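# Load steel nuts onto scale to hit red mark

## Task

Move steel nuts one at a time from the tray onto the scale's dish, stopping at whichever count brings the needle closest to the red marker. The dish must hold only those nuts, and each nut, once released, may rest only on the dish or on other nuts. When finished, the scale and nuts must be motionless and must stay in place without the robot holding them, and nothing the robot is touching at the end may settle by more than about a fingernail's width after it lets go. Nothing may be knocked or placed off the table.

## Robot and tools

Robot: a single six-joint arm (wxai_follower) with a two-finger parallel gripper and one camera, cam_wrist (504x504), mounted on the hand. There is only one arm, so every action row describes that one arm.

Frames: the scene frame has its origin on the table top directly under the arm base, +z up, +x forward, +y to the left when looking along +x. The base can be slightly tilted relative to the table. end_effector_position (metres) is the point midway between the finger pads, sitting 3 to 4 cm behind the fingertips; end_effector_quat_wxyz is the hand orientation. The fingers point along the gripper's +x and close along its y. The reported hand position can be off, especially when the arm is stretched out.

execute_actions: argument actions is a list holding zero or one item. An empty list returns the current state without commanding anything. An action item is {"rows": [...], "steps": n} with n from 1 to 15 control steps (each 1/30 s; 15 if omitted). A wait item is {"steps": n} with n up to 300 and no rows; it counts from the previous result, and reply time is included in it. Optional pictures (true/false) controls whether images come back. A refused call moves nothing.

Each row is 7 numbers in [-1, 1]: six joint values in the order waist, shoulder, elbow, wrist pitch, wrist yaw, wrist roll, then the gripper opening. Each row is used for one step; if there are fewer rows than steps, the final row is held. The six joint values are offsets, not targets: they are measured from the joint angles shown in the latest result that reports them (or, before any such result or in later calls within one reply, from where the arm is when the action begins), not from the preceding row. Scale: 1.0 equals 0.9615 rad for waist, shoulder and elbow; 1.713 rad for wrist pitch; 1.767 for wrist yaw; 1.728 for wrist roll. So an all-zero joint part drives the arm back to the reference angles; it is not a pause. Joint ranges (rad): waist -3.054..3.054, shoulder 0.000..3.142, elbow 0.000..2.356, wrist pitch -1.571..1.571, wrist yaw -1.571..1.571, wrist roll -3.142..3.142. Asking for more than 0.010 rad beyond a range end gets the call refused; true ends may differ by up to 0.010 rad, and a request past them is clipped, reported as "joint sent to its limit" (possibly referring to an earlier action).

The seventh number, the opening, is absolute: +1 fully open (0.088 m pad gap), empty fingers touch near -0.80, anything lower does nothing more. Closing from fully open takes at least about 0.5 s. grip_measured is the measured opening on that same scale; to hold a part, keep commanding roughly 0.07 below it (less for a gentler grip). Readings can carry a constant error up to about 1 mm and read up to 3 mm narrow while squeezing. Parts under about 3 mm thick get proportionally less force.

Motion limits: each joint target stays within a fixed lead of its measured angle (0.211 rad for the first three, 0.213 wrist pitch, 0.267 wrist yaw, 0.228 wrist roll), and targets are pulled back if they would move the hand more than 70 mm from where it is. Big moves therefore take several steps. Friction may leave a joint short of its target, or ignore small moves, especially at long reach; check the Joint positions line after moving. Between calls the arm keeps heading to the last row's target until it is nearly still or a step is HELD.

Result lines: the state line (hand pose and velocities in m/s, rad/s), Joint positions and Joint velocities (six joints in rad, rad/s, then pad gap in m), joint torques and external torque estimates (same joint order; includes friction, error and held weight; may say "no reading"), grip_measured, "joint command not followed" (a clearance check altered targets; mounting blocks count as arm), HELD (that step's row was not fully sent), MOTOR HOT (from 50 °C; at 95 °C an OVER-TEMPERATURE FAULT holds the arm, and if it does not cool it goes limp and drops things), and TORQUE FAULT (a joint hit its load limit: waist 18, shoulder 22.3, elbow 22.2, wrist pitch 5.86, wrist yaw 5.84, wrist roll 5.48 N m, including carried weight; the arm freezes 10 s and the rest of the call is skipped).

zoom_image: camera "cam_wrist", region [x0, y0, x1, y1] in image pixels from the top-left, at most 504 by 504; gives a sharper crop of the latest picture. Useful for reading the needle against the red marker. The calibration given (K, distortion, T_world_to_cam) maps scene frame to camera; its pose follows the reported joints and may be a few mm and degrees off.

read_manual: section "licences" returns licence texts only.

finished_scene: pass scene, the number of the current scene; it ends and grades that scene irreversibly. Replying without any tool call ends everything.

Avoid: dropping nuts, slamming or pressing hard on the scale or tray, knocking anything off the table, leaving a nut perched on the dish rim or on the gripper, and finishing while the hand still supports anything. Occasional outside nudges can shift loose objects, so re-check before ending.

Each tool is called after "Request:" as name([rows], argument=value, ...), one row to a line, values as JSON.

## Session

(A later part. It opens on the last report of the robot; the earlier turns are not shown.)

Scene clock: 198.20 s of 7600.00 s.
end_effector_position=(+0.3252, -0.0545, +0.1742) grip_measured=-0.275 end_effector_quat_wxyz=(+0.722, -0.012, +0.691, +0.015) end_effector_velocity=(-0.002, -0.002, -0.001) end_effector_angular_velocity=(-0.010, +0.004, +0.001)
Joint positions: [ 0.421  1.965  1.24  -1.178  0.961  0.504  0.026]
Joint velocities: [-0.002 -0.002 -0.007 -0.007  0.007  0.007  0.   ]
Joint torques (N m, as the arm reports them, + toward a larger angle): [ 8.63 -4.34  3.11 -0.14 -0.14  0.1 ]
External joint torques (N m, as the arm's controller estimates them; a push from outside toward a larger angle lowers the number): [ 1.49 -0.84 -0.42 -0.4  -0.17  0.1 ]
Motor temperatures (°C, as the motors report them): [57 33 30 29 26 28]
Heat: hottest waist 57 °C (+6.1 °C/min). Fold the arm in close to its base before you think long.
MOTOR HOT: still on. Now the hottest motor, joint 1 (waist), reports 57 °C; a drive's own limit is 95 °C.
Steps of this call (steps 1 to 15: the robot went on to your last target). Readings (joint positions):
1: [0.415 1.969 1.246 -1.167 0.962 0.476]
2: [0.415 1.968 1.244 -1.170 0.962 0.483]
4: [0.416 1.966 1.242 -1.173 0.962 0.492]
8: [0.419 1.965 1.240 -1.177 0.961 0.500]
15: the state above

Request:
execute_actions([
  {"rows":[[0.02,0.03,0.02,0,0,0.03,-0.35],[0.04,0.07,0.04,0,-0.01,0.06,-0.35],[0.06,0.12,0.07,0,-0.01,0.1,-0.35],[0.08,0.17,0.1,0,-0.02,0.13,-0.35],[0.1,0.22,0.13,0,-0.02,0.17,-0.35],[0.115,0.27,0.15,-0.01,-0.03,0.2,-0.35],[0.13,0.32,0.18,-0.01,-0.03,0.24,-0.35],[0.14,0.37,0.2,-0.01,-0.04,0.27,-0.35],[0.15,0.42,0.23,-0.01,-0.04,0.31,-0.35],[0.157,0.47,0.26,-0.01,-0.045,0.34,-0.35],[0.163,0.52,0.28,-0.012,-0.05,0.38,-0.35],[0.163,0.552,0.3,-0.012,-0.053,0.4,-0.35]]},
], pictures=false)

Request:
execute_actions([
  {"steps":20},
])

Scene clock: 210.13 s of 7600.00 s.
end_effector_position=(+0.3359, +0.0788, +0.1700) grip_measured=-0.275 end_effector_quat_wxyz=(+0.702, +0.102, +0.697, -0.105) end_effector_velocity=(-0.071, +0.140, -0.082) end_effector_angular_velocity=(-0.179, +0.271, -0.243)
Joint positions: [ 0.572  2.439  1.488 -1.191  0.878  1.109  0.026]
Joint velocities: [ 0.066  0.613  0.173 -0.125 -0.11   0.711 -0.   ]
Joint torques (N m, as the arm reports them, + toward a larger angle): [ 9.16 -6.81  5.33 -0.22  0.14  0.07]
External joint torques (N m, as the arm's controller estimates them; a push from outside toward a larger angle lowers the number): [ 1.45  0.2   0.86 -0.27 -0.04  0.04]
Motor temperatures (°C, as the motors report them): [56 33 30 29 26 28]
Heat: hottest waist 56 °C (+4.1 °C/min). Fold the arm in close to its base before you think long.
MOTOR HOT: still on. Now the hottest motor, joint 1 (waist), reports 56 °C; a drive's own limit is 95 °C.
Steps of this call (steps 1 to 15: the robot went on to your last target; steps 16 to 343: nothing new was sent; steps 344 to 358: all 15 steps of this action). Readings (joint positions):
344: [0.421 1.966 1.240 -1.178 0.961 0.513]
345: [0.425 1.974 1.244 -1.181 0.961 0.533]
347: [0.443 2.014 1.272 -1.182 0.957 0.601]
351: [0.506 2.167 1.360 -1.183 0.928 0.794]
358: the state above

Scene clock: 210.80 s of 7600.00 s.
end_effector_position=(+0.3367, +0.0901, +0.1659) grip_measured=-0.275 end_effector_quat_wxyz=(+0.695, +0.123, +0.697, -0.130) end_effector_velocity=(-0.002, -0.001, -0.001) end_effector_angular_velocity=(+0.001, +0.011, +0.026)
Joint positions: [ 0.575  2.488  1.521 -1.196  0.873  1.192  0.026]
Joint velocities: [-0.002 -0.002 -0.002 -0.007 -0.007 -0.022 -0.   ]
Joint torques (N m, as the arm reports them, + toward a larger angle): [10.07 -5.06  4.43 -0.15 -0.13  0.14]
External joint torques (N m, as the arm's controller estimates them; a push from outside toward a larger angle lowers the number): [ 1.74  0.45  0.65 -0.34 -0.19  0.14]
Motor temperatures (°C, as the motors report them): [56 33 30 29 26 28]
Heat: hottest waist 56 °C (+4.0 °C/min). Fold the arm in close to its base before you think long.
MOTOR HOT: still on. Now the hottest motor, joint 1 (waist), reports 56 °C; a drive's own limit is 95 °C.
Steps of this call (steps 1 to 20: the robot went on to your last target). Readings (joint positions):
1: [0.574 2.456 1.493 -1.193 0.875 1.129]
2: [0.574 2.466 1.497 -1.194 0.874 1.144]
4: [0.574 2.477 1.506 -1.195 0.874 1.165]
8: [0.574 2.481 1.519 -1.195 0.874 1.183]
20: the state above
camera_calibration (this result's frames):
cam_wrist: T_world_to_cam=[[-0.331361, -0.94332, 0.0186204, 0.20491], [-0.876539, 0.315085, 0.363869, 0.236607], [-0.349112, 0.104251, -0.931264, 0.342069], [0, 0, 0, 1]] pos_world=[0.394715, 0.0830836, 0.228647]

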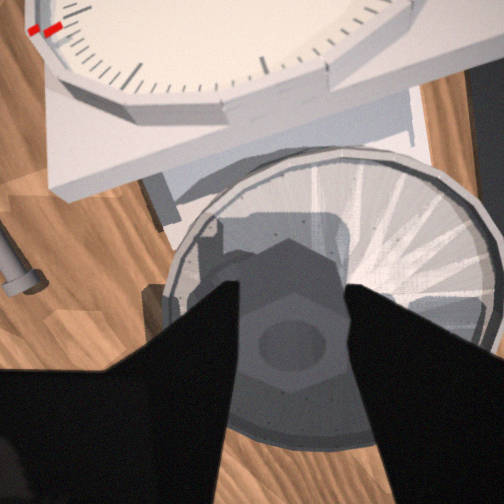

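Request:
execute_actions([
  {"rows":[[-0.02,0,-0.015,0.015,0,-0.01,-0.35],[-0.03,0,-0.03,0.03,0.01,-0.02,-0.35],[-0.045,0.005,-0.045,0.045,0.01,-0.03,-0.35],[-0.06,0.005,-0.055,0.06,0.015,-0.04,-0.35],[-0.07,0.01,-0.07,0.075,0.02,-0.05,-0.35],[-0.085,0.01,-0.08,0.09,0.025,-0.055,-0.35],[-0.095,0.014,-0.093,0.105,0.028,-0.063,-0.35]]},
], pictures=false)

Request:
execute_actions([
  {"steps":12},
])

Scene clock: 219.77 s of 7600.00 s.
end_effector_position=(+0.3398, +0.0878, +0.1261) grip_measured=-0.275 end_effector_quat_wxyz=(+0.692, +0.126, +0.698, -0.136) end_effector_velocity=(-0.005, +0.004, -0.006) end_effector_angular_velocity=(+0.021, +0.015, +0.023)
Joint positions: [ 0.485  2.493  1.441 -1.026  0.916  1.09   0.026]
Joint velocities: [-0.007 -0.002 -0.027  0.037 -0.022 -0.037 -0.   ]
Joint torques (N m, as the arm reports them, + toward a larger angle): [10.14 -4.78  2.8   0.23  0.25 -0.12]
External joint torques (N m, as the arm's controller estimates them; a push from outside toward a larger angle lowers the number): [ 1.71  0.73 -0.57  0.08  0.19 -0.12]
Motor temperatures (°C, as the motors report them): [57 33 30 29 26 28]
Heat: hottest waist 57 °C (+3.0 °C/min). Fold the arm in close to its base before you think long.
MOTOR HOT: still on. Now the hottest motor, joint 1 (waist), reports 57 °C; a drive's own limit is 95 °C.
Steps of this call (steps 1 to 15: the robot went on to your last target; steps 16 to 254: nothing new was sent; steps 255 to 269: all 15 steps of this action). Readings (joint positions):
255: [0.575 2.488 1.521 -1.195 0.873 1.192]
256: [0.572 2.488 1.518 -1.186 0.873 1.186]
258: [0.561 2.488 1.507 -1.152 0.877 1.165]
262: [0.515 2.489 1.465 -1.074 0.905 1.117]
269: the state above

Scene clock: 220.17 s of 7600.00 s.
end_effector_position=(+0.3401, +0.0883, +0.1257) grip_measured=-0.275 end_effector_quat_wxyz=(+0.693, +0.126, +0.697, -0.135) end_effector_velocity=(-0.002, -0.001, -0.001) end_effector_angular_velocity=(+0.003, +0.011, +0.026)
Joint positions: [ 0.485  2.493  1.438 -1.019  0.919  1.086  0.026]
Joint velocities: [-0.002 -0.002 -0.002 -0.007 -0.007 -0.022  0.   ]
Joint torques (N m, as the arm reports them, + toward a larger angle): [ 9.79 -4.78  2.98  0.26  0.14 -0.04]
External joint torques (N m, as the arm's controller estimates them; a push from outside toward a larger angle lowers the number): [ 1.28  0.69 -0.41  0.09  0.09 -0.04]
Motor temperatures (°C, as the motors report them): [57 33 30 29 26 28]
Heat: hottest waist 57 °C (+3.0 °C/min). Fold the arm in close to its base before you think long.
MOTOR HOT: still on. Now the hottest motor, joint 1 (waist), reports 57 °C; a drive's own limit is 95 °C.
Steps of this call (steps 1 to 12: the robot went on to your last target). Readings (joint positions):
1: [0.485 2.493 1.440 -1.024 0.917 1.089]
2: [0.485 2.493 1.440 -1.023 0.918 1.088]
4: [0.485 2.493 1.439 -1.021 0.918 1.087]
8: [0.485 2.493 1.438 -1.019 0.919 1.086]
12: the state above
camera_calibration (this result's frames):
cam_wrist: T_world_to_cam=[[-0.340882, -0.939828, 0.0228534, 0.207482], [-0.872033, 0.325188, 0.365802, 0.252128], [-0.351223, 0.104767, -0.930412, 0.306517], [0, 0, 0, 1]] pos_world=[0.398247, 0.0808953, 0.188216]

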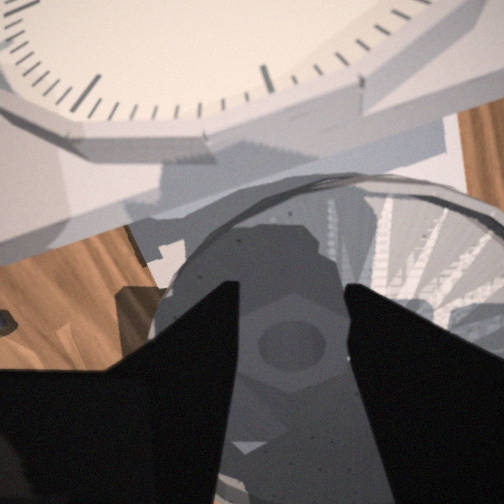

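Request:
execute_actions([
  {"rows":[[-0.008,0,-0.012,0.008,0,0,-0.35],[-0.013,0,-0.02,0.015,0,-0.005,-0.35],[-0.018,0.004,-0.03,0.022,0.004,-0.01,-0.35]]},
], pictures=false)

Scene clock: 228.43 s of 7600.00 s.
end_effector_position=(+0.3380, +0.0886, +0.1187) grip_measured=-0.275 end_effector_quat_wxyz=(+0.692, +0.126, +0.698, -0.136) end_effector_velocity=(-0.002, +0.001, -0.001) end_effector_angular_velocity=(+0.007, +0.006, +0.019)
Joint positions: [ 0.472  2.493  1.416 -0.985  0.923  1.071  0.026]
Joint velocities: [-0.002 -0.002 -0.007  0.007 -0.007 -0.022 -0.   ]
Joint torques (N m, as the arm reports them, + toward a larger angle): [ 9.49 -5.23  2.63  0.38  0.11 -0.04]
External joint torques (N m, as the arm's controller estimates them; a push from outside toward a larger angle lowers the number): [ 1.    0.27 -0.77  0.19  0.06 -0.04]
Motor temperatures (°C, as the motors report them): [57 33 30 29 26 28]
Heat: hottest waist 57 °C (+2.0 °C/min). Fold the arm in close to its base before you think long.
MOTOR HOT: still on. Now the hottest motor, joint 1 (waist), reports 57 °C; a drive's own limit is 95 °C.
Steps of this call (steps 1 to 15: the robot went on to your last target; steps 16 to 233: nothing new was sent; steps 234 to 248: all 15 steps of this action). Readings (joint positions):
234: [0.485 2.493 1.437 -1.016 0.919 1.085]
235: [0.485 2.493 1.435 -1.011 0.919 1.084]
237: [0.480 2.493 1.428 -0.999 0.921 1.079]
241: [0.472 2.493 1.418 -0.988 0.922 1.073]
248: the state above

Request:
execute_actions([
  {"rows":[[-0.008,0,-0.008,0.006,0,0,-0.35],[-0.016,0,-0.016,0.014,0.003,-0.008,-0.35]]},
], pictures=false)

Scene clock: 232.43 s of 7600.00 s.
end_effector_position=(+0.3386, +0.0891, +0.1169) grip_measured=-0.275 end_effector_quat_wxyz=(+0.693, +0.127, +0.696, -0.135) end_effector_velocity=(-0.003, -0.004, +0.001) end_effector_angular_velocity=(-0.014, +0.004, +0.026)
Joint positions: [ 0.469  2.492  1.409 -0.967  0.926  1.059  0.026]
Joint velocities: [ 0.002 -0.007 -0.007 -0.022  0.007 -0.007 -0.   ]
Joint torques (N m, as the arm reports them, + toward a larger angle): [ 8.71 -5.7   2.32  0.51  0.17 -0.03]
External joint torques (N m, as the arm's controller estimates them; a push from outside toward a larger angle lowers the number): [ 0.13 -0.2  -1.    0.35  0.11 -0.03]
Motor temperatures (°C, as the motors report them): [57 33 30 29 26 28]
Heat: hottest waist 57 °C (+2.0 °C/min). Fold the arm in close to its base before you think long.
MOTOR HOT: still on. Now the hottest motor, joint 1 (waist), reports 57 °C; a drive's own limit is 95 °C.
Steps of this call (steps 1 to 15: the robot went on to your last target; steps 16 to 105: nothing new was sent; steps 106 to 120: all 15 steps of this action). Readings (joint positions):
106: [0.472 2.493 1.416 -0.983 0.924 1.070]
107: [0.472 2.493 1.415 -0.980 0.924 1.068]
109: [0.471 2.493 1.412 -0.974 0.924 1.064]
113: [0.469 2.493 1.410 -0.969 0.926 1.060]
120: the state above

Contact. Release and lift.

Request:
execute_actions([
  {"rows":[[0,0,0,0,0,0,-0.3],[0,0,0,0,0,0,-0.27],[0,0,0,0,0,0,-0.24],[0,0,0,0,0,0,-0.2],[0,0,0,0,0,0,-0.15],[0,0,0,0,0,0,-0.1]],"steps":10},
], pictures=false)

Request:
execute_actions([
  {"rows":[[0.02,0,0.02,-0.02,0,0,-0.1],[0.04,0,0.04,-0.04,-0.01,0.01,-0.1],[0.06,0,0.06,-0.065,-0.015,0.02,-0.1],[0.08,-0.01,0.08,-0.09,-0.02,0.02,-0.1],[0.1,-0.01,0.1,-0.11,-0.025,0.02,-0.1],[0.115,-0.01,0.11,-0.13,-0.03,0.02,-0.1]],"steps":12},
], pictures=false)

Request:
execute_actions([
  {"rows":[[0.03,-0.04,-0.02,0,0,-0.02,0],[0.06,-0.09,-0.04,0.02,-0.01,-0.04,0.2],[0.09,-0.14,-0.07,0.04,-0.015,-0.06,0.4],[0.11,-0.19,-0.1,0.06,-0.02,-0.08,0.6],[0.13,-0.24,-0.13,0.08,-0.025,-0.1,0.8],[0.145,-0.29,-0.16,0.1,-0.03,-0.12,0.8],[0.16,-0.34,-0.19,0.12,-0.035,-0.14,0.8],[0.165,-0.39,-0.215,0.135,-0.04,-0.155,0.8]]},
], pictures=false)

Request:
execute_actions([
  {"steps":40},
])

Request:
zoom_image(camera="cam_wrist", region=[190,40,370,190])

Scene clock: 243.33 s of 7600.00 s.
end_effector_position=(+0.3384, +0.0897, +0.1177) grip_measured=-0.141 end_effector_quat_wxyz=(+0.694, +0.126, +0.696, -0.134) end_effector_velocity=(-0.004, -0.004, -0.001) end_effector_angular_velocity=(-0.016, +0.010, +0.027)
Joint positions: [ 0.472  2.492  1.409 -0.967  0.926  1.059  0.032]
Joint velocities: [-0.002 -0.002 -0.007 -0.022  0.007 -0.007  0.016]
Joint torques (N m, as the arm reports them, + toward a larger angle): [ 9.73 -5.69  3.48  0.08  0.04  0.02]
External joint torques (N m, as the arm's controller estimates them; a push from outside toward a larger angle lowers the number): [ 1.26 -0.23  0.14 -0.09 -0.01  0.02]
Motor temperatures (°C, as the motors report them): [56 33 30 29 26 28]
Heat: hottest waist 56 °C (+0.0 °C/min). Fold the arm in close to its base before you think long.
MOTOR HOT: still on. Now the hottest motor, joint 1 (waist), reports 56 °C; a drive's own limit is 95 °C.
Steps of this call (steps 1 to 15: the robot went on to your last target; steps 16 to 317: nothing new was sent; steps 318 to 327: all 10 steps of this action). Readings (joint positions):
318: [0.469 2.492 1.409 -0.967 0.926 1.059]
319: [0.470 2.492 1.409 -0.967 0.926 1.059]
321: [0.471 2.492 1.409 -0.967 0.926 1.059]
325: [0.472 2.492 1.409 -0.967 0.926 1.059]
327: the state above

Scene clock: 243.73 s of 7600.00 s.
end_effector_position=(+0.3364, +0.0933, +0.1668) grip_measured=-0.104 end_effector_quat_wxyz=(+0.708, +0.091, +0.694, -0.095) end_effector_velocity=(-0.010, -0.011, +0.016) end_effector_angular_velocity=(-0.027, +0.054, +0.065)
Joint positions: [ 0.585  2.485  1.505 -1.167  0.883  1.089  0.034]
Joint velocities: [ 0.027 -0.002  0.051 -0.168 -0.037  0.037  0.   ]
Joint torques (N m, as the arm reports them, + toward a larger angle): [ 8.46 -6.28  3.96 -0.15 -0.1   0.12]
External joint torques (N m, as the arm's controller estimates them; a push from outside toward a larger angle lowers the number): [ 0.73 -1.13  0.33 -0.33 -0.17  0.12]
Motor temperatures (°C, as the motors report them): [56 33 30 29 26 28]
Heat: hottest waist 56 °C (+0.0 °C/min). Fold the arm in close to its base before you think long.
MOTOR HOT: still on. Now the hottest motor, joint 1 (waist), reports 56 °C; a drive's own limit is 95 °C.
Steps of this call (steps 1 to 12: all 12 steps of this action). Readings (joint positions):
1: [0.473 2.492 1.410 -0.971 0.926 1.059]
2: [0.476 2.492 1.415 -0.984 0.926 1.060]
4: [0.495 2.492 1.434 -1.030 0.917 1.072]
8: [0.558 2.489 1.486 -1.129 0.893 1.084]
12: the state above

Scene clock: 244.23 s of 7600.00 s.
end_effector_position=(+0.3386, +0.0716, +0.2613) grip_measured=+0.767 end_effector_quat_wxyz=(+0.785, +0.168, +0.596, +0.021) end_effector_velocity=(-0.031, +0.011, -0.025) end_effector_angular_velocity=(+0.009, +0.024, +0.167)
Joint positions: [ 0.744  2.123  1.324 -0.951  0.823  0.837  0.077]
Joint velocities: [-0.007 -0.051 -0.164  0.095 -0.081 -0.139  0.013]
Joint torques (N m, as the arm reports them, + toward a larger angle): [ 8.05 -3.82  3.67  0.81 -0.17 -0.05]
External joint torques (N m, as the arm's controller estimates them; a push from outside toward a larger angle lowers the number): [ 0.98 -0.5  -0.71  0.03 -0.17 -0.03]
Motor temperatures (°C, as the motors report them): [56 33 30 29 26 28]
Heat: hottest waist 56 °C (+0.0 °C/min). Fold the arm in close to its base before you think long.
MOTOR HOT: still on. Now the hottest motor, joint 1 (waist), reports 56 °C; a drive's own limit is 95 °C.
Steps of this call (steps 1 to 15: all 15 steps of this action). Readings (joint positions):
1: [0.587 2.482 1.505 -1.169 0.883 1.085]
2: [0.591 2.472 1.499 -1.165 0.882 1.073]
4: [0.616 2.429 1.468 -1.132 0.871 1.030]
8: [0.701 2.266 1.384 -1.029 0.843 0.919]
15: the state above

Scene clock: 245.57 s of 7600.00 s.
end_effector_position=(+0.3361, +0.0723, +0.2599) grip_measured=+0.798 end_effector_quat_wxyz=(+0.786, +0.165, +0.596, +0.027) end_effector_velocity=(-0.002, +0.000, +0.000) end_effector_angular_velocity=(-0.001, +0.003, +0.016)
Joint positions: [ 0.744  2.115  1.307 -0.938  0.818  0.823  0.078]
Joint velocities: [ 0.002 -0.002 -0.002 -0.007 -0.007 -0.007 -0.   ]
Joint torques (N m, as the arm reports them, + toward a larger angle): [ 8.09 -4.76  3.8   0.86 -0.14 -0.06]
External joint torques (N m, as the arm's controller estimates them; a push from outside toward a larger angle lowers the number): [ 1.01 -1.02 -0.94  0.07 -0.15 -0.05]
Motor temperatures (°C, as the motors report them): [56 33 30 29 26 28]
Heat: hottest waist 56 °C (+0.0 °C/min). Fold the arm in close to its base before you think long.
MOTOR HOT: still on. Now the hottest motor, joint 1 (waist), reports 56 °C; a drive's own limit is 95 °C.
Steps of this call (steps 1 to 30: the robot went on to your last target; steps 31 to 40: nothing new was sent). Readings (joint positions):
1: [0.744 2.122 1.319 -0.949 0.821 0.834]
2: [0.744 2.122 1.315 -0.946 0.820 0.831]
4: [0.744 2.122 1.309 -0.944 0.818 0.828]
8: [0.744 2.118 1.308 -0.940 0.818 0.825]
40: the state above
The arm was judged still, so your last target was given up. Only a new action makes it travel on or press farther. Fingers that are still opening or closing keep moving.
camera_calibration (this result's frames):
cam_wrist: T_world_to_cam=[[-0.134691, -0.951282, -0.277346, 0.197572], [-0.987918, 0.107267, 0.111854, 0.325468], [-0.0766543, 0.289061, -0.954237, 0.332312], [0, 0, 0, 1]] pos_world=[0.37362, 0.0569765, 0.335495]

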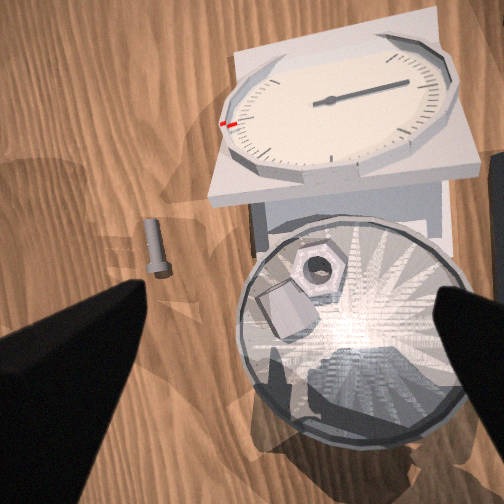

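Region (190, 40, 370, 190) of cam_wrist's 504x504 image, scaled by 2.800, with more detail than that image has.

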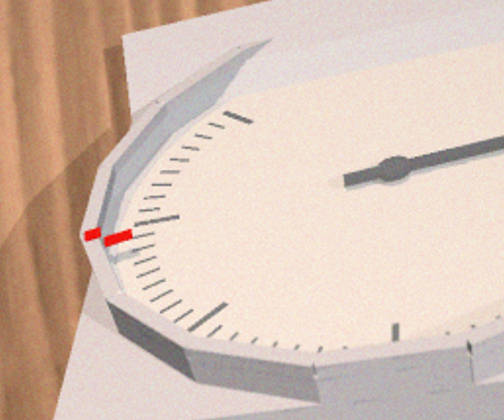

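Request:
execute_actions(actions=[])

Request:
zoom_image(camera="cam_wrist", region=[210,20,480,190])

Scene clock: 251.27 s of 7600.00 s.
end_effector_position=(+0.3361, +0.0723, +0.2599) grip_measured=+0.798 end_effector_quat_wxyz=(+0.786, +0.165, +0.596, +0.027) end_effector_velocity=(-0.006, +0.003, -0.002) end_effector_angular_velocity=(+0.022, +0.028, +0.014)
Joint positions: [ 0.744  2.115  1.307 -0.938  0.818  0.823  0.078]
Joint velocities: [-0.002 -0.002 -0.007 -0.007 -0.037  0.007 -0.   ]
Joint torques (N m, as the arm reports them, + toward a larger angle): [ 8.1  -4.72  3.77  0.83 -0.21 -0.09]
External joint torques (N m, as the arm's controller estimates them; a push from outside toward a larger angle lowers the number): [ 1.1  -0.99 -0.97  0.03 -0.22 -0.07]
Motor temperatures (°C, as the motors report them): [55 33 30 29 26 28]
Heat: hottest waist 55 °C (-1.0 °C/min). Fold the arm in close to its base before you think long.
MOTOR HOT: still on. Now the hottest motor, joint 1 (waist), reports 55 °C; a drive's own limit is 95 °C.
Steps of this call (steps 1 to 171: nothing new was sent). Readings (joint positions):
1: [0.744 2.115 1.307 -0.938 0.818 0.823]
2: [0.744 2.115 1.307 -0.938 0.818 0.823]
4: [0.744 2.115 1.307 -0.938 0.818 0.823]
8: [0.744 2.115 1.307 -0.938 0.818 0.823]
171: the state above
camera_calibration (this result's frames):
cam_wrist: T_world_to_cam=[[-0.134691, -0.951282, -0.277346, 0.197572], [-0.987918, 0.107267, 0.111854, 0.325468], [-0.0766543, 0.289061, -0.954237, 0.332312], [0, 0, 0, 1]] pos_world=[0.37362, 0.0569765, 0.335495]

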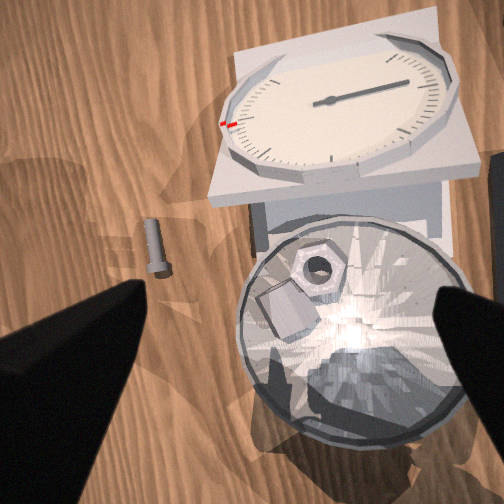

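Region (210, 20, 480, 190) of cam_wrist's 504x504 image, scaled by 1.867, with more detail than that image has; it fills the top 317 rows of this view, and the rest is white.

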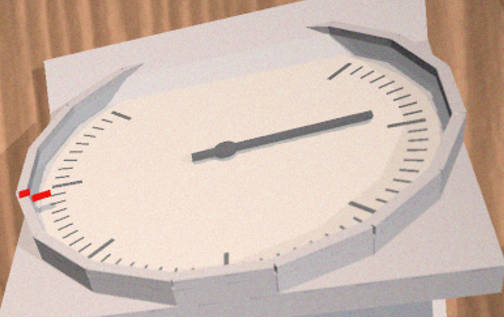

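Request:
execute_actions([
  {"rows":[[-0.04,-0.04,-0.02,-0.01,0.01,-0.03,1],[-0.09,-0.09,-0.045,-0.02,0.02,-0.055,1],[-0.14,-0.14,-0.07,-0.03,0.03,-0.08,1],[-0.19,-0.19,-0.09,-0.04,0.04,-0.11,1],[-0.24,-0.23,-0.11,-0.05,0.045,-0.14,1],[-0.29,-0.27,-0.135,-0.06,0.055,-0.165,1],[-0.34,-0.31,-0.16,-0.07,0.065,-0.19,1],[-0.39,-0.34,-0.18,-0.08,0.07,-0.22,1],[-0.44,-0.37,-0.2,-0.09,0.08,-0.25,1],[-0.48,-0.39,-0.225,-0.098,0.09,-0.275,1]]},
], pictures=false)

Request:
execute_actions([
  {"steps":20},
])

Scene clock: 266.00 s of 7600.00 s.
end_effector_position=(+0.3092, -0.0945, +0.1605) grip_measured=+0.981 end_effector_quat_wxyz=(+0.724, +0.030, +0.690, -0.003) end_effector_velocity=(-0.100, -0.154, -0.123) end_effector_angular_velocity=(-0.208, +0.411, +0.249)
Joint positions: [ 0.327  1.775  1.122 -1.087  0.958  0.404  0.087]
Joint velocities: [-0.52  -0.32  -0.242 -0.154  0.125 -0.476  0.001]
Joint torques (N m, as the arm reports them, + toward a larger angle): [ 9.07 -3.12  2.88  0.08  0.01 -0.05]
External joint torques (N m, as the arm's controller estimates them; a push from outside toward a larger angle lowers the number): [ 1.2  -0.53 -0.65 -0.37  0.1  -0.02]
Motor temperatures (°C, as the motors report them): [54 33 30 30 26 28]
Heat: hottest waist 54 °C (-2.0 °C/min). Fold the arm in close to its base before you think long.
MOTOR HOT: still on. Now the hottest motor, joint 1 (waist), reports 54 °C; a drive's own limit is 95 °C.
Steps of this call (steps 1 to 427: nothing new was sent; steps 428 to 442: all 15 steps of this action). Readings (joint positions):
428: [0.743 2.112 1.306 -0.938 0.818 0.814]
429: [0.737 2.101 1.299 -0.940 0.818 0.795]
431: [0.697 2.058 1.273 -0.963 0.834 0.743]
435: [0.557 1.936 1.224 -1.006 0.884 0.619]
442: the state above

Scene clock: 266.67 s of 7600.00 s.
end_effector_position=(+0.2994, -0.1071, +0.1515) grip_measured=+0.984 end_effector_quat_wxyz=(+0.713, +0.009, +0.701, +0.005) end_effector_velocity=(-0.002, -0.001, +0.000) end_effector_angular_velocity=(+0.006, +0.006, +0.008)
Joint positions: [ 0.289  1.745  1.097 -1.103  0.972  0.351  0.087]
Joint velocities: [-0.002 -0.007 -0.002 -0.007 -0.007 -0.007 -0.   ]
Joint torques (N m, as the arm reports them, + toward a larger angle): [ 6.76 -3.68  2.74 -0.14  0.17 -0.06]
External joint torques (N m, as the arm's controller estimates them; a push from outside toward a larger angle lowers the number): [ 0.6  -0.55 -0.56 -0.37  0.16 -0.06]
Motor temperatures (°C, as the motors report them): [54 33 30 30 26 28]
Heat: hottest waist 54 °C (-2.0 °C/min). Fold the arm in close to its base before you think long.
MOTOR HOT: still on. Now the hottest motor, joint 1 (waist), reports 54 °C; a drive's own limit is 95 °C.
Steps of this call (steps 1 to 20: the robot went on to your last target). Readings (joint positions):
1: [0.313 1.767 1.116 -1.091 0.961 0.391]
2: [0.306 1.761 1.111 -1.094 0.963 0.381]
4: [0.299 1.755 1.105 -1.098 0.966 0.368]
8: [0.293 1.748 1.100 -1.102 0.970 0.356]
20: the state above
camera_calibration (this result's frames):
cam_wrist: T_world_to_cam=[[0.0173164, -0.999803, -0.00968269, -0.099376], [-0.93775, -0.0195999, 0.346758, 0.25636], [-0.346879, 0.00307535, -0.937905, 0.325711], [0, 0, 0, 1]] pos_world=[0.355105, -0.0953335, 0.215629]

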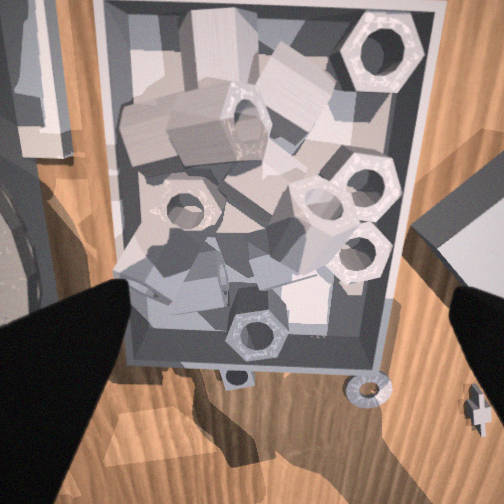

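Request:
execute_actions([
  {"rows":[[-0.01,0.03,0.015,0.015,0,0.08,0.8],[-0.025,0.06,0.03,0.03,0,0.16,0.6],[-0.04,0.09,0.045,0.05,0,0.25,0.4],[-0.055,0.12,0.06,0.07,0.005,0.34,0.2],[-0.07,0.15,0.07,0.09,0.005,0.43,0],[-0.085,0.18,0.08,0.11,0.01,0.52,0],[-0.1,0.21,0.095,0.13,0.01,0.6,0],[-0.11,0.23,0.105,0.145,0.012,0.68,0],[-0.122,0.247,0.112,0.156,0.014,0.752,0]]},
], pictures=false)

Request:
execute_actions([
  {"steps":25},
])

Scene clock: 283.03 s of 7600.00 s.
end_effector_position=(+0.3464, -0.0806, +0.1029) grip_measured=+0.035 end_effector_quat_wxyz=(+0.631, +0.318, +0.635, -0.312) end_effector_velocity=(+0.028, +0.009, -0.017) end_effector_angular_velocity=(-0.002, -0.011, -1.650)
Joint positions: [ 0.18   1.964  1.193 -0.855  0.989  1.105  0.041]
Joint velocities: [-0.037  0.085  0.061  0.125  0.007  1.546 -0.014]
Joint torques (N m, as the arm reports them, + toward a larger angle): [ 8.5  -3.66  3.66  0.19  0.21  0.11]
External joint torques (N m, as the arm's controller estimates them; a push from outside toward a larger angle lowers the number): [0.89 0.86 0.72 0.03 0.16 0.11]
Motor temperatures (°C, as the motors report them): [52 32 30 29 26 28]
Heat: hottest waist 52 °C (-5.1 °C/min). Fold the arm in close to its base before you think long.
MOTOR HOT: still on. Now the hottest motor, joint 1 (waist), reports 52 °C; a drive's own limit is 95 °C.
Steps of this call (steps 1 to 15: the robot went on to your last target; steps 16 to 476: nothing new was sent; steps 477 to 491: all 15 steps of this action). Readings (joint positions):
477: [0.288 1.747 1.097 -1.103 0.972 0.376]
478: [0.286 1.753 1.100 -1.096 0.972 0.424]
480: [0.274 1.782 1.116 -1.058 0.972 0.528]
484: [0.228 1.879 1.161 -0.949 0.979 0.738]
491: the state above

Scene clock: 283.87 s of 7600.00 s.
end_effector_position=(+0.3501, -0.0797, +0.1011) grip_measured=+0.002 end_effector_quat_wxyz=(+0.522, +0.479, +0.523, -0.473) end_effector_velocity=(-0.004, +0.003, +0.001) end_effector_angular_velocity=(+0.020, +0.013, +0.013)
Joint positions: [ 0.177  1.974  1.201 -0.839  0.991  1.646  0.039]
Joint velocities: [ 0.002 -0.002 -0.002 -0.022 -0.022  0.007 -0.   ]
Joint torques (N m, as the arm reports them, + toward a larger angle): [ 8.14 -3.49  3.53  0.26  0.24  0.08]
External joint torques (N m, as the arm's controller estimates them; a push from outside toward a larger angle lowers the number): [0.57 0.88 0.65 0.1  0.18 0.08]
Motor temperatures (°C, as the motors report them): [52 32 30 29 26 28]
Heat: hottest waist 52 °C (-5.0 °C/min). Fold the arm in close to its base before you think long.
MOTOR HOT: still on. Now the hottest motor, joint 1 (waist), reports 52 °C; a drive's own limit is 95 °C.
Steps of this call (steps 1 to 25: the robot went on to your last target). Readings (joint positions):
1: [0.180 1.967 1.195 -0.851 0.990 1.157]
2: [0.179 1.968 1.197 -0.848 0.990 1.209]
4: [0.179 1.970 1.199 -0.844 0.991 1.313]
8: [0.178 1.973 1.201 -0.840 0.991 1.513]
25: the state above
camera_calibration (this result's frames):
cam_wrist: T_world_to_cam=[[-0.993366, -0.114941, 0.00362964, 0.349722], [-0.105462, 0.923118, 0.369771, 0.103334], [-0.0458525, 0.366935, -0.929116, 0.218665], [0, 0, 0, 1]] pos_world=[0.368326, -0.135428, 0.163686]

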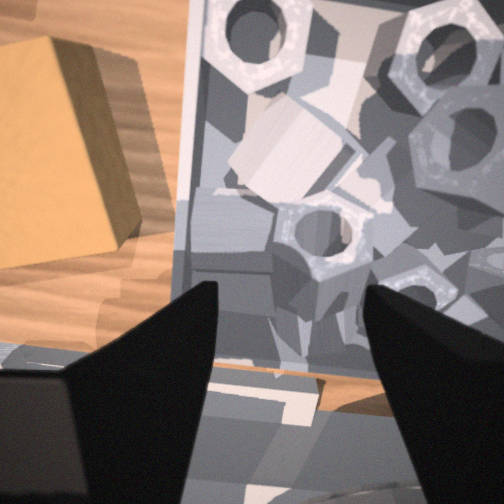

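Request:
execute_actions([
  {"rows":[[-0.005,-0.025,-0.025,0.003,0,-0.005,-0.05],[-0.012,-0.054,-0.05,0.006,0,-0.01,-0.05],[-0.012,-0.054,-0.05,0.006,0,-0.01,-0.05],[-0.012,-0.054,-0.05,0.006,0,-0.01,-0.05],[-0.025,-0.054,-0.062,0.025,0,-0.025,-0.05],[-0.04,-0.054,-0.075,0.044,0,-0.04,-0.05],[-0.055,-0.056,-0.088,0.062,0.002,-0.05,-0.05]]},
], pictures=false)

Request:
execute_actions([
  {"steps":10},
])

Scene clock: 292.37 s of 7600.00 s.
end_effector_position=(+0.3401, -0.0876, +0.0871) grip_measured=-0.047 end_effector_quat_wxyz=(+0.521, +0.480, +0.523, -0.474) end_effector_velocity=(+0.004, -0.001, +0.001) end_effector_angular_velocity=(+0.010, -0.033, -0.005)
Joint positions: [ 0.131  1.928  1.125 -0.742  0.991  1.567  0.037]
Joint velocities: [-0.002 -0.022 -0.022  0.066 -0.007 -0.051 -0.   ]
Joint torques (N m, as the arm reports them, + toward a larger angle): [ 7.84 -5.24  2.17  0.21  0.22  0.  ]
External joint torques (N m, as the arm's controller estimates them; a push from outside toward a larger angle lowers the number): [ 0.61 -0.86 -0.64  0.02  0.16  0.  ]
Motor temperatures (°C, as the motors report them): [52 32 30 29 26 28]
Heat: hottest waist 52 °C (-5.1 °C/min). Fold the arm in close to its base before you think long.
MOTOR HOT: still on. Now the hottest motor, joint 1 (waist), reports 52 °C; a drive's own limit is 95 °C.
Steps of this call (steps 1 to 30: the robot went on to your last target; steps 31 to 240: nothing new was sent; steps 241 to 255: all 15 steps of this action). Readings (joint positions):
241: [0.177 1.973 1.200 -0.837 0.991 1.648]
242: [0.177 1.968 1.194 -0.834 0.991 1.645]
244: [0.175 1.952 1.178 -0.833 0.991 1.640]
248: [0.154 1.931 1.148 -0.781 0.991 1.597]
255: the state above

Scene clock: 292.70 s of 7600.00 s.
end_effector_position=(+0.3404, -0.0879, +0.0870) grip_measured=-0.048 end_effector_quat_wxyz=(+0.521, +0.481, +0.522, -0.474) end_effector_velocity=(-0.006, +0.001, -0.001) end_effector_angular_velocity=(+0.006, +0.017, +0.043)
Joint positions: [ 0.13   1.925  1.122 -0.736  0.991  1.562  0.037]
Joint velocities: [-0.002 -0.002 -0.007 -0.022 -0.007 -0.022 -0.   ]
Joint torques (N m, as the arm reports them, + toward a larger angle): [ 8.08 -5.31  2.36  0.16  0.12 -0.07]
External joint torques (N m, as the arm's controller estimates them; a push from outside toward a larger angle lowers the number): [ 0.82 -1.03 -0.31  0.01  0.07 -0.07]
Motor temperatures (°C, as the motors report them): [52 32 30 29 26 28]
Heat: hottest waist 52 °C (-5.0 °C/min). Fold the arm in close to its base before you think long.
MOTOR HOT: still on. Now the hottest motor, joint 1 (waist), reports 52 °C; a drive's own limit is 95 °C.
Steps of this call (steps 1 to 10: the robot went on to your last target). Readings (joint positions):
1: [0.131 1.927 1.124 -0.740 0.991 1.566]
2: [0.131 1.927 1.124 -0.739 0.991 1.565]
4: [0.131 1.926 1.123 -0.737 0.991 1.564]
8: [0.130 1.925 1.122 -0.736 0.991 1.563]
10: the state above
camera_calibration (this result's frames):
cam_wrist: T_world_to_cam=[[-0.993751, -0.111589, 0.00260902, 0.339699], [-0.102711, 0.923337, 0.369998, 0.114197], [-0.0436968, 0.367418, -0.929029, 0.207439], [0, 0, 0, 1]] pos_world=[0.35837, -0.143752, 0.149577]

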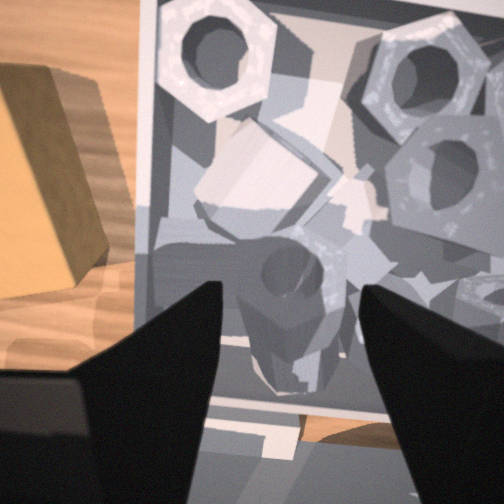

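Request:
execute_actions([
  {"rows":[[-0.01,0.01,-0.01,0.013,0,-0.01,-0.05],[-0.02,0.02,-0.02,0.026,0,-0.016,-0.05],[-0.028,0.02,-0.03,0.04,0,-0.025,-0.05],[-0.037,0.02,-0.038,0.052,0,-0.033,-0.05],[-0.046,0.02,-0.047,0.065,0.002,-0.04,-0.05]]},
])

Scene clock: 297.60 s of 7600.00 s.
end_effector_position=(+0.3392, -0.0856, +0.0706) grip_measured=-0.048 end_effector_quat_wxyz=(+0.521, +0.481, +0.521, -0.476) end_effector_velocity=(+0.000, +0.000, -0.002) end_effector_angular_velocity=(+0.007, -0.003, +0.004)
Joint positions: [ 0.092  1.936  1.084 -0.63   0.991  1.498  0.037]
Joint velocities: [-0.007 -0.002 -0.007  0.022 -0.007 -0.022  0.   ]
Joint torques (N m, as the arm reports them, + toward a larger angle): [ 7.76 -3.48  2.11  0.24  0.19  0.01]
External joint torques (N m, as the arm's controller estimates them; a push from outside toward a larger angle lowers the number): [ 0.6   0.88 -0.37  0.08  0.13  0.01]
Motor temperatures (°C, as the motors report them): [52 32 30 29 26 28]
Heat: hottest waist 52 °C (-4.0 °C/min). Fold the arm in close to its base before you think long.
MOTOR HOT: still on. Now the hottest motor, joint 1 (waist), reports 52 °C; a drive's own limit is 95 °C.
Steps of this call (steps 1 to 15: the robot went on to your last target; steps 16 to 132: nothing new was sent; steps 133 to 147: all 15 steps of this action). Readings (joint positions):
133: [0.130 1.925 1.121 -0.732 0.991 1.559]
134: [0.128 1.926 1.119 -0.723 0.991 1.554]
136: [0.121 1.927 1.111 -0.696 0.991 1.538]
140: [0.098 1.934 1.091 -0.651 0.991 1.510]
147: the state above
camera_calibration (this result's frames):
cam_wrist: T_world_to_cam=[[-0.99409, -0.108502, 0.00360815, 0.339078], [-0.0995712, 0.924498, 0.367951, 0.11721], [-0.0432593, 0.365417, -0.929838, 0.191009], [0, 0, 0, 1]] pos_world=[0.357007, -0.141367, 0.133256]

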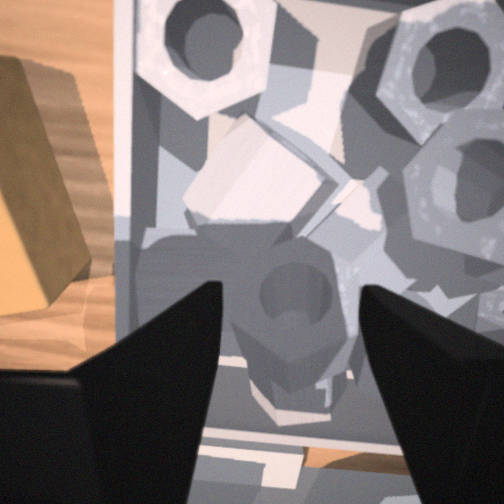

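A bit lower, close, lift.

Request:
execute_actions([
  {"rows":[[-0.01,0.003,-0.01,0.01,0,-0.007,-0.07],[-0.019,0.003,-0.018,0.021,0,-0.015,-0.07],[-0.019,0.003,-0.018,0.021,0,-0.015,-0.07],[-0.019,0.003,-0.018,0.021,0,-0.015,-0.1],[-0.019,0.003,-0.018,0.021,0,-0.015,-0.15],[-0.019,0.003,-0.018,0.021,0,-0.015,-0.2],[-0.019,0.003,-0.018,0.021,0,-0.015,-0.24],[-0.019,0.003,-0.018,0.021,0,-0.015,-0.28],[-0.019,0.003,-0.018,0.021,0,-0.015,-0.32],[-0.019,0.003,-0.018,0.021,0,-0.015,-0.35]]},
], pictures=false)

Request:
execute_actions([
  {"rows":[[0,0,0,0,0,0,-0.35],[0,0,0,0,0,0,-0.35],[0,0,0,0,0,0,-0.35],[0.02,0,0.015,-0.02,0,0.01,-0.35],[0.04,0,0.03,-0.045,0,0.03,-0.35],[0.06,0,0.05,-0.075,0,0.05,-0.35],[0.08,0,0.065,-0.1,0,0.07,-0.35],[0.1,0,0.085,-0.13,0,0.09,-0.35],[0.12,0,0.1,-0.155,0,0.11,-0.35]]},
])

Scene clock: 311.07 s of 7600.00 s.
end_effector_position=(+0.3390, -0.0854, +0.0672) grip_measured=-0.232 end_effector_quat_wxyz=(+0.523, +0.480, +0.521, -0.474) end_effector_velocity=(-0.002, +0.000, -0.001) end_effector_angular_velocity=(+0.007, +0.006, +0.012)
Joint positions: [ 0.084  1.936  1.073 -0.601  0.991  1.474  0.028]
Joint velocities: [-0.002 -0.002 -0.002 -0.007 -0.007 -0.007 -0.   ]
Joint torques (N m, as the arm reports them, + toward a larger angle): [ 7.12 -4.37  2.04  0.54  0.13 -0.08]
External joint torques (N m, as the arm's controller estimates them; a push from outside toward a larger angle lowers the number): [-0.07  0.04 -0.46  0.37  0.07 -0.08]
Motor temperatures (°C, as the motors report them): [52 32 29 29 26 28]
Heat: hottest waist 52 °C (-3.0 °C/min). Fold the arm in close to its base before you think long.
MOTOR HOT: still on. Now the hottest motor, joint 1 (waist), reports 52 °C; a drive's own limit is 95 °C.
Steps of this call (steps 1 to 15: the robot went on to your last target; steps 16 to 389: nothing new was sent; steps 390 to 404: all 15 steps of this action). Readings (joint positions):
390: [0.091 1.936 1.082 -0.625 0.991 1.494]
391: [0.090 1.936 1.080 -0.618 0.991 1.490]
393: [0.086 1.936 1.077 -0.609 0.991 1.483]
397: [0.083 1.936 1.074 -0.604 0.991 1.477]
404: the state above

Scene clock: 311.57 s of 7600.00 s.
end_effector_position=(+0.3412, -0.0803, +0.1070) grip_measured=-0.232 end_effector_quat_wxyz=(+0.528, +0.478, +0.524, -0.467) end_effector_velocity=(-0.017, -0.004, +0.014) end_effector_angular_velocity=(-0.021, +0.064, +0.016)
Joint positions: [ 0.194  1.936  1.158 -0.84   0.993  1.645  0.028]
Joint velocities: [ 0.037  0.002  0.037 -0.212  0.007  0.154 -0.   ]
Joint torques (N m, as the arm reports them, + toward a larger angle): [ 8.46 -4.28  3.45 -0.13  0.01  0.11]
External joint torques (N m, as the arm's controller estimates them; a push from outside toward a larger angle lowers the number): [ 1.44 -0.32  0.63 -0.28 -0.05  0.1 ]
Motor temperatures (°C, as the motors report them): [52 32 29 29 26 28]
Heat: hottest waist 52 °C (-3.0 °C/min). Fold the arm in close to its base before you think long.
MOTOR HOT: still on. Now the hottest motor, joint 1 (waist), reports 52 °C; a drive's own limit is 95 °C.
Steps of this call (steps 1 to 15: all 15 steps of this action). Readings (joint positions):
1: [0.085 1.936 1.073 -0.601 0.992 1.474]
2: [0.085 1.936 1.073 -0.601 0.992 1.474]
4: [0.086 1.936 1.074 -0.604 0.993 1.476]
8: [0.120 1.936 1.104 -0.707 0.993 1.547]
15: the state above
camera_calibration (this result's frames):
cam_wrist: T_world_to_cam=[[-0.991396, -0.130688, -0.00738443, 0.34004], [-0.124213, 0.92149, 0.368006, 0.107288], [-0.0412891, 0.365757, -0.929794, 0.222416], [0, 0, 0, 1]] pos_world=[0.359624, -0.135776, 0.16983]

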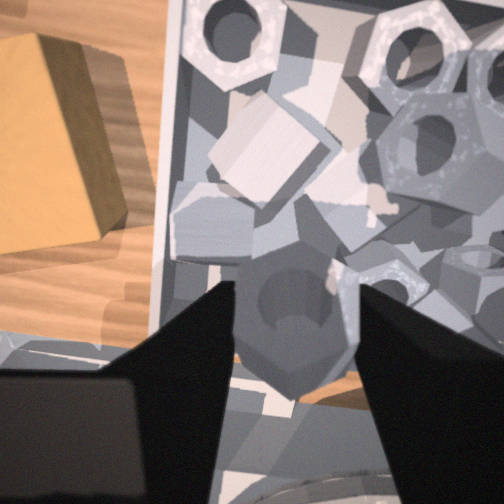

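Request:
execute_actions([
  {"rows":[[0.03,0,0.015,-0.035,0,0.04,-0.33],[0.06,0,0.025,-0.06,0,0.07,-0.33],[0.09,0.005,0.035,-0.08,-0.005,0.11,-0.33],[0.12,0.01,0.045,-0.1,-0.01,0.14,-0.33],[0.15,0.015,0.055,-0.125,-0.01,0.18,-0.33],[0.18,0.02,0.065,-0.15,-0.015,0.21,-0.33],[0.21,0.025,0.075,-0.175,-0.02,0.25,-0.33],[0.24,0.03,0.087,-0.2,-0.022,0.29,-0.33],[0.27,0.07,0.11,-0.2,-0.03,0.34,-0.33],[0.295,0.12,0.13,-0.2,-0.035,0.39,-0.33],[0.32,0.18,0.155,-0.2,-0.04,0.44,-0.33],[0.34,0.24,0.18,-0.2,-0.045,0.49,-0.33],[0.355,0.3,0.205,-0.2,-0.05,0.54,-0.33],[0.37,0.36,0.23,-0.2,-0.057,0.59,-0.33],[0.376,0.424,0.257,-0.2,-0.064,0.64,-0.33]]},
], pictures=false)

Request:
execute_actions([
  {"steps":25},
])

Scene clock: 330.07 s of 7600.00 s.
end_effector_position=(+0.3369, +0.0048, +0.1801) grip_measured=-0.232 end_effector_quat_wxyz=(+0.481, +0.541, +0.469, -0.505) end_effector_velocity=(-0.021, +0.428, -0.007) end_effector_angular_velocity=(+0.050, +0.264, -0.463)
Joint positions: [ 0.503  2.158  1.335 -1.161  0.921  2.319  0.028]
Joint velocities: [ 0.53   1.424  0.603 -0.125 -0.388  1.516 -0.   ]
Joint torques (N m, as the arm reports them, + toward a larger angle): [ 8.49 -3.07  3.51 -0.24 -0.1   0.09]
External joint torques (N m, as the arm's controller estimates them; a push from outside toward a larger angle lowers the number): [ 1.45  0.77  0.38 -0.36 -0.16  0.08]
Motor temperatures (°C, as the motors report them): [53 32 30 29 26 28]
Heat: hottest waist 53 °C (+0.0 °C/min). Fold the arm in close to its base before you think long.
MOTOR HOT: still on. Now the hottest motor, joint 1 (waist), reports 53 °C; a drive's own limit is 95 °C.
Steps of this call (steps 1 to 30: the robot went on to your last target; steps 31 to 540: nothing new was sent; steps 541 to 555: all 15 steps of this action). Readings (joint positions):
541: [0.199 1.936 1.164 -0.870 0.993 1.672]
542: [0.204 1.936 1.167 -0.884 0.993 1.691]
544: [0.231 1.936 1.175 -0.929 0.993 1.759]
548: [0.332 1.946 1.208 -1.058 0.976 1.955]
555: the state above

Scene clock: 330.90 s of 7600.00 s.
end_effector_position=(+0.3281, +0.0536, +0.1712) grip_measured=-0.232 end_effector_quat_wxyz=(+0.394, +0.589, +0.392, -0.586) end_effector_velocity=(-0.002, -0.000, +0.001) end_effector_angular_velocity=(+0.002, +0.006, +0.014)
Joint positions: [ 0.553  2.337  1.399 -1.18   0.885  2.748  0.028]
Joint velocities: [ 0.002 -0.002 -0.002 -0.007 -0.007 -0.007 -0.   ]
Joint torques (N m, as the arm reports them, + toward a larger angle): [ 9.61 -3.94  4.31 -0.2  -0.13  0.14]
External joint torques (N m, as the arm's controller estimates them; a push from outside toward a larger angle lowers the number): [ 1.66  0.87  0.59 -0.36 -0.17  0.14]
Motor temperatures (°C, as the motors report them): [54 32 30 29 26 28]
Heat: hottest waist 54 °C (+1.0 °C/min). Fold the arm in close to its base before you think long.
MOTOR HOT: still on. Now the hottest motor, joint 1 (waist), reports 54 °C; a drive's own limit is 95 °C.
Steps of this call (steps 1 to 25: the robot went on to your last target). Readings (joint positions):
1: [0.519 2.204 1.352 -1.163 0.910 2.372]
2: [0.532 2.242 1.364 -1.165 0.902 2.423]
4: [0.546 2.294 1.372 -1.173 0.889 2.529]
8: [0.550 2.326 1.386 -1.178 0.886 2.675]
25: the state above
camera_calibration (this result's frames):
cam_wrist: T_world_to_cam=[[-0.932868, 0.360205, 0.0030758, 0.297713], [0.336379, 0.868045, 0.365167, -0.189192], [0.128865, 0.341687, -0.930937, 0.178234], [0, 0, 0, 1]] pos_world=[0.318399, -0.00391078, 0.234096]

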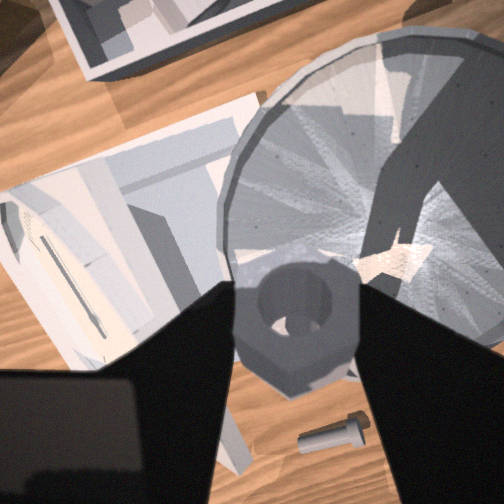

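Request:
execute_actions([
  {"rows":[[0.02,-0.01,-0.04,0.007,-0.005,-0.02,-0.33],[0.04,-0.02,-0.08,0.015,-0.01,-0.04,-0.33],[0.055,-0.025,-0.12,0.022,-0.017,-0.055,-0.33],[0.07,-0.035,-0.16,0.03,-0.022,-0.07,-0.33],[0.09,-0.04,-0.2,0.037,-0.028,-0.09,-0.33],[0.105,-0.05,-0.24,0.044,-0.033,-0.11,-0.33],[0.125,-0.06,-0.28,0.05,-0.04,-0.125,-0.33],[0.141,-0.068,-0.32,0.058,-0.045,-0.145,-0.33]]},
], pictures=false)

Request:
execute_actions([
  {"steps":12},
], pictures=false)

Request:
execute_actions([
  {"rows":[[-0.02,0,-0.015,0.015,0,-0.01,-0.33],[-0.03,0,-0.03,0.03,0.01,-0.02,-0.33],[-0.045,0.005,-0.045,0.045,0.01,-0.03,-0.33],[-0.06,0.01,-0.055,0.06,0.015,-0.04,-0.33],[-0.07,0.015,-0.07,0.075,0.02,-0.05,-0.33],[-0.085,0.02,-0.08,0.09,0.028,-0.055,-0.33],[-0.1,0.022,-0.085,0.1,0.032,-0.063,-0.33]]},
])

Scene clock: 356.10 s of 7600.00 s.
end_effector_position=(+0.2499, +0.0697, +0.1654) grip_measured=-0.232 end_effector_quat_wxyz=(+0.509, +0.489, +0.502, -0.499) end_effector_velocity=(-0.016, -0.010, +0.002) end_effector_angular_velocity=(+0.040, +0.009, +0.122)
Joint positions: [ 0.683  2.286  1.109 -1.089  0.814  2.514  0.028]
Joint velocities: [ 0.012 -0.09  -0.095  0.037 -0.037 -0.139 -0.   ]
Joint torques (N m, as the arm reports them, + toward a larger angle): [ 7.46 -5.01  3.53  0.25 -0.09 -0.11]
External joint torques (N m, as the arm's controller estimates them; a push from outside toward a larger angle lowers the number): [ 1.04 -0.83 -0.53  0.05 -0.14 -0.1 ]
Motor temperatures (°C, as the motors report them): [56 32 31 29 26 28]
Heat: hottest waist 56 °C (+4.1 °C/min). Fold the arm in close to its base before you think long.
MOTOR HOT: still on. Now the hottest motor, joint 1 (waist), reports 56 °C; a drive's own limit is 95 °C.
Steps of this call (steps 1 to 30: the robot went on to your last target; steps 31 to 741: nothing new was sent; steps 742 to 756: all 15 steps of this action). Readings (joint positions):
742: [0.554 2.337 1.396 -1.180 0.885 2.745]
743: [0.558 2.335 1.386 -1.175 0.885 2.732]
745: [0.575 2.325 1.346 -1.159 0.876 2.696]
749: [0.636 2.303 1.215 -1.119 0.840 2.593]
756: the state above

Scene clock: 356.50 s of 7600.00 s.
end_effector_position=(+0.2473, +0.0694, +0.1652) grip_measured=-0.232 end_effector_quat_wxyz=(+0.512, +0.486, +0.506, -0.494) end_effector_velocity=(-0.005, -0.003, -0.002) end_effector_angular_velocity=(-0.014, +0.021, +0.043)
Joint positions: [ 0.686  2.279  1.097 -1.083  0.811  2.501  0.028]
Joint velocities: [-0.002  0.002 -0.007 -0.022 -0.007 -0.022  0.   ]
Joint torques (N m, as the arm reports them, + toward a larger angle): [ 7.72 -5.13  3.13  0.2  -0.17 -0.12]
External joint torques (N m, as the arm's controller estimates them; a push from outside toward a larger angle lowers the number): [ 1.39 -1.11 -0.72  0.06 -0.21 -0.12]
Motor temperatures (°C, as the motors report them): [56 32 31 29 26 28]
Heat: hottest waist 56 °C (+4.0 °C/min). Fold the arm in close to its base before you think long.
MOTOR HOT: still on. Now the hottest motor, joint 1 (waist), reports 56 °C; a drive's own limit is 95 °C.
Steps of this call (steps 1 to 12: the robot went on to your last target). Readings (joint positions):
1: [0.683 2.283 1.107 -1.088 0.814 2.510]
2: [0.683 2.281 1.105 -1.086 0.813 2.508]
4: [0.685 2.279 1.102 -1.085 0.812 2.504]
8: [0.686 2.279 1.098 -1.084 0.811 2.501]
12: the state above

Scene clock: 357.00 s of 7600.00 s.
end_effector_position=(+0.2486, +0.0691, +0.1315) grip_measured=-0.232 end_effector_quat_wxyz=(+0.510, +0.485, +0.508, -0.496) end_effector_velocity=(+0.001, +0.001, -0.003) end_effector_angular_velocity=(+0.008, -0.011, +0.012)
Joint positions: [ 0.596  2.293  1.024 -0.922  0.86   2.398  0.028]
Joint velocities: [-0.007 -0.002 -0.012  0.037  0.007 -0.037 -0.   ]
Joint torques (N m, as the arm reports them, + toward a larger angle): [ 7.28 -3.74  3.17  0.08  0.22 -0.01]
External joint torques (N m, as the arm's controller estimates them; a push from outside toward a larger angle lowers the number): [ 0.84  0.39 -0.27 -0.05  0.18 -0.01]
Motor temperatures (°C, as the motors report them): [56 32 31 29 26 28]
Heat: hottest waist 56 °C (+4.0 °C/min). Fold the arm in close to its base before you think long.
MOTOR HOT: still on. Now the hottest motor, joint 1 (waist), reports 56 °C; a drive's own limit is 95 °C.
Steps of this call (steps 1 to 15: all 15 steps of this action). Readings (joint positions):
1: [0.686 2.279 1.096 -1.080 0.811 2.497]
2: [0.683 2.279 1.093 -1.070 0.811 2.491]
4: [0.669 2.279 1.079 -1.038 0.815 2.471]
8: [0.622 2.286 1.042 -0.964 0.844 2.425]
15: the state above
camera_calibration (this result's frames):
cam_wrist: T_world_to_cam=[[-0.998013, -0.0601523, 0.0187299, 0.261242], [-0.0497632, 0.934988, 0.351171, -0.0681458], [-0.038636, 0.349542, -0.936124, 0.187933], [0, 0, 0, 1]] pos_world=[0.264593, 0.0137393, 0.194967]

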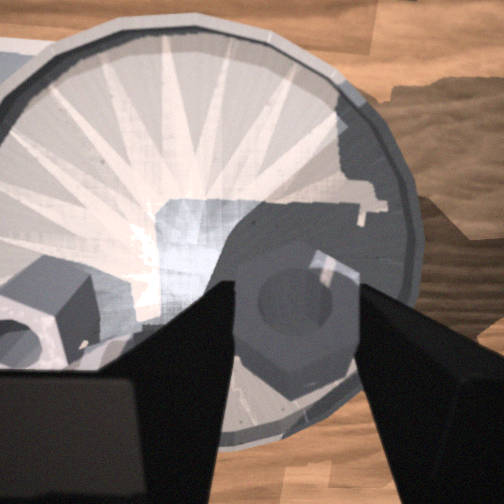

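Request:
execute_actions([
  {"rows":[[-0.01,0.005,-0.012,0.012,0.004,-0.006,-0.33],[-0.017,0.008,-0.02,0.02,0.006,-0.012,-0.33],[-0.025,0.01,-0.027,0.028,0.008,-0.017,-0.33],[-0.033,0.012,-0.034,0.036,0.011,-0.022,-0.33],[-0.04,0.014,-0.04,0.043,0.013,-0.027,-0.33]]},
], pictures=false)

Scene clock: 362.73 s of 7600.00 s.
end_effector_position=(+0.2472, +0.0690, +0.1179) grip_measured=-0.232 end_effector_quat_wxyz=(+0.510, +0.483, +0.510, -0.497) end_effector_velocity=(-0.002, +0.004, -0.001) end_effector_angular_velocity=(+0.023, +0.011, -0.008)
Joint positions: [ 0.561  2.3    0.991 -0.853  0.878  2.355  0.028]
Joint velocities: [-0.002 -0.002 -0.007  0.022 -0.022 -0.007 -0.   ]
Joint torques (N m, as the arm reports them, + toward a larger angle): [ 7.47 -3.35  2.75  0.19  0.24 -0.09]
External joint torques (N m, as the arm's controller estimates them; a push from outside toward a larger angle lowers the number): [ 1.01  0.75 -0.48  0.06  0.19 -0.09]
Motor temperatures (°C, as the motors report them): [55 32 30 29 26 28]
Heat: hottest waist 55 °C (+3.0 °C/min). Fold the arm in close to its base before you think long.
MOTOR HOT: still on. Now the hottest motor, joint 1 (waist), reports 55 °C; a drive's own limit is 95 °C.
Steps of this call (steps 1 to 15: the robot went on to your last target; steps 16 to 157: nothing new was sent; steps 158 to 172: all 15 steps of this action). Readings (joint positions):
158: [0.593 2.294 1.021 -0.913 0.863 2.393]
159: [0.592 2.294 1.019 -0.908 0.863 2.391]
161: [0.585 2.294 1.012 -0.892 0.866 2.381]
165: [0.566 2.299 0.997 -0.865 0.874 2.363]
172: the state above

Request:
execute_actions([
  {"rows":[[-0.008,0.004,-0.007,0.008,0.003,-0.005,-0.33],[-0.015,0.008,-0.013,0.016,0.005,-0.01,-0.33],[-0.023,0.01,-0.02,0.024,0.008,-0.014,-0.33]]},
], pictures=false)

Scene clock: 367.00 s of 7600.00 s.
end_effector_position=(+0.2477, +0.0692, +0.1126) grip_measured=-0.232 end_effector_quat_wxyz=(+0.509, +0.486, +0.509, -0.496) end_effector_velocity=(-0.006, +0.001, -0.002) end_effector_angular_velocity=(+0.007, +0.025, +0.004)
Joint positions: [ 0.545  2.302  0.978 -0.817  0.886  2.334  0.028]
Joint velocities: [-0.002  0.002 -0.007 -0.007 -0.022  0.007  0.   ]
Joint torques (N m, as the arm reports them, + toward a larger angle): [ 6.69 -3.3   2.84  0.36  0.25 -0.08]
External joint torques (N m, as the arm's controller estimates them; a push from outside toward a larger angle lowers the number): [ 0.21  0.8  -0.34  0.22  0.2  -0.08]
Motor temperatures (°C, as the motors report them): [54 32 30 29 26 28]
Heat: hottest waist 54 °C (+2.0 °C/min). Fold the arm in close to its base before you think long.
MOTOR HOT: still on. Now the hottest motor, joint 1 (waist), reports 54 °C; a drive's own limit is 95 °C.
Steps of this call (steps 1 to 15: the robot went on to your last target; steps 16 to 113: nothing new was sent; steps 114 to 128: all 15 steps of this action). Readings (joint positions):
114: [0.559 2.300 0.990 -0.849 0.878 2.353]
115: [0.558 2.300 0.989 -0.845 0.878 2.350]
117: [0.553 2.301 0.985 -0.831 0.882 2.343]
121: [0.545 2.302 0.980 -0.821 0.885 2.336]
128: the state above


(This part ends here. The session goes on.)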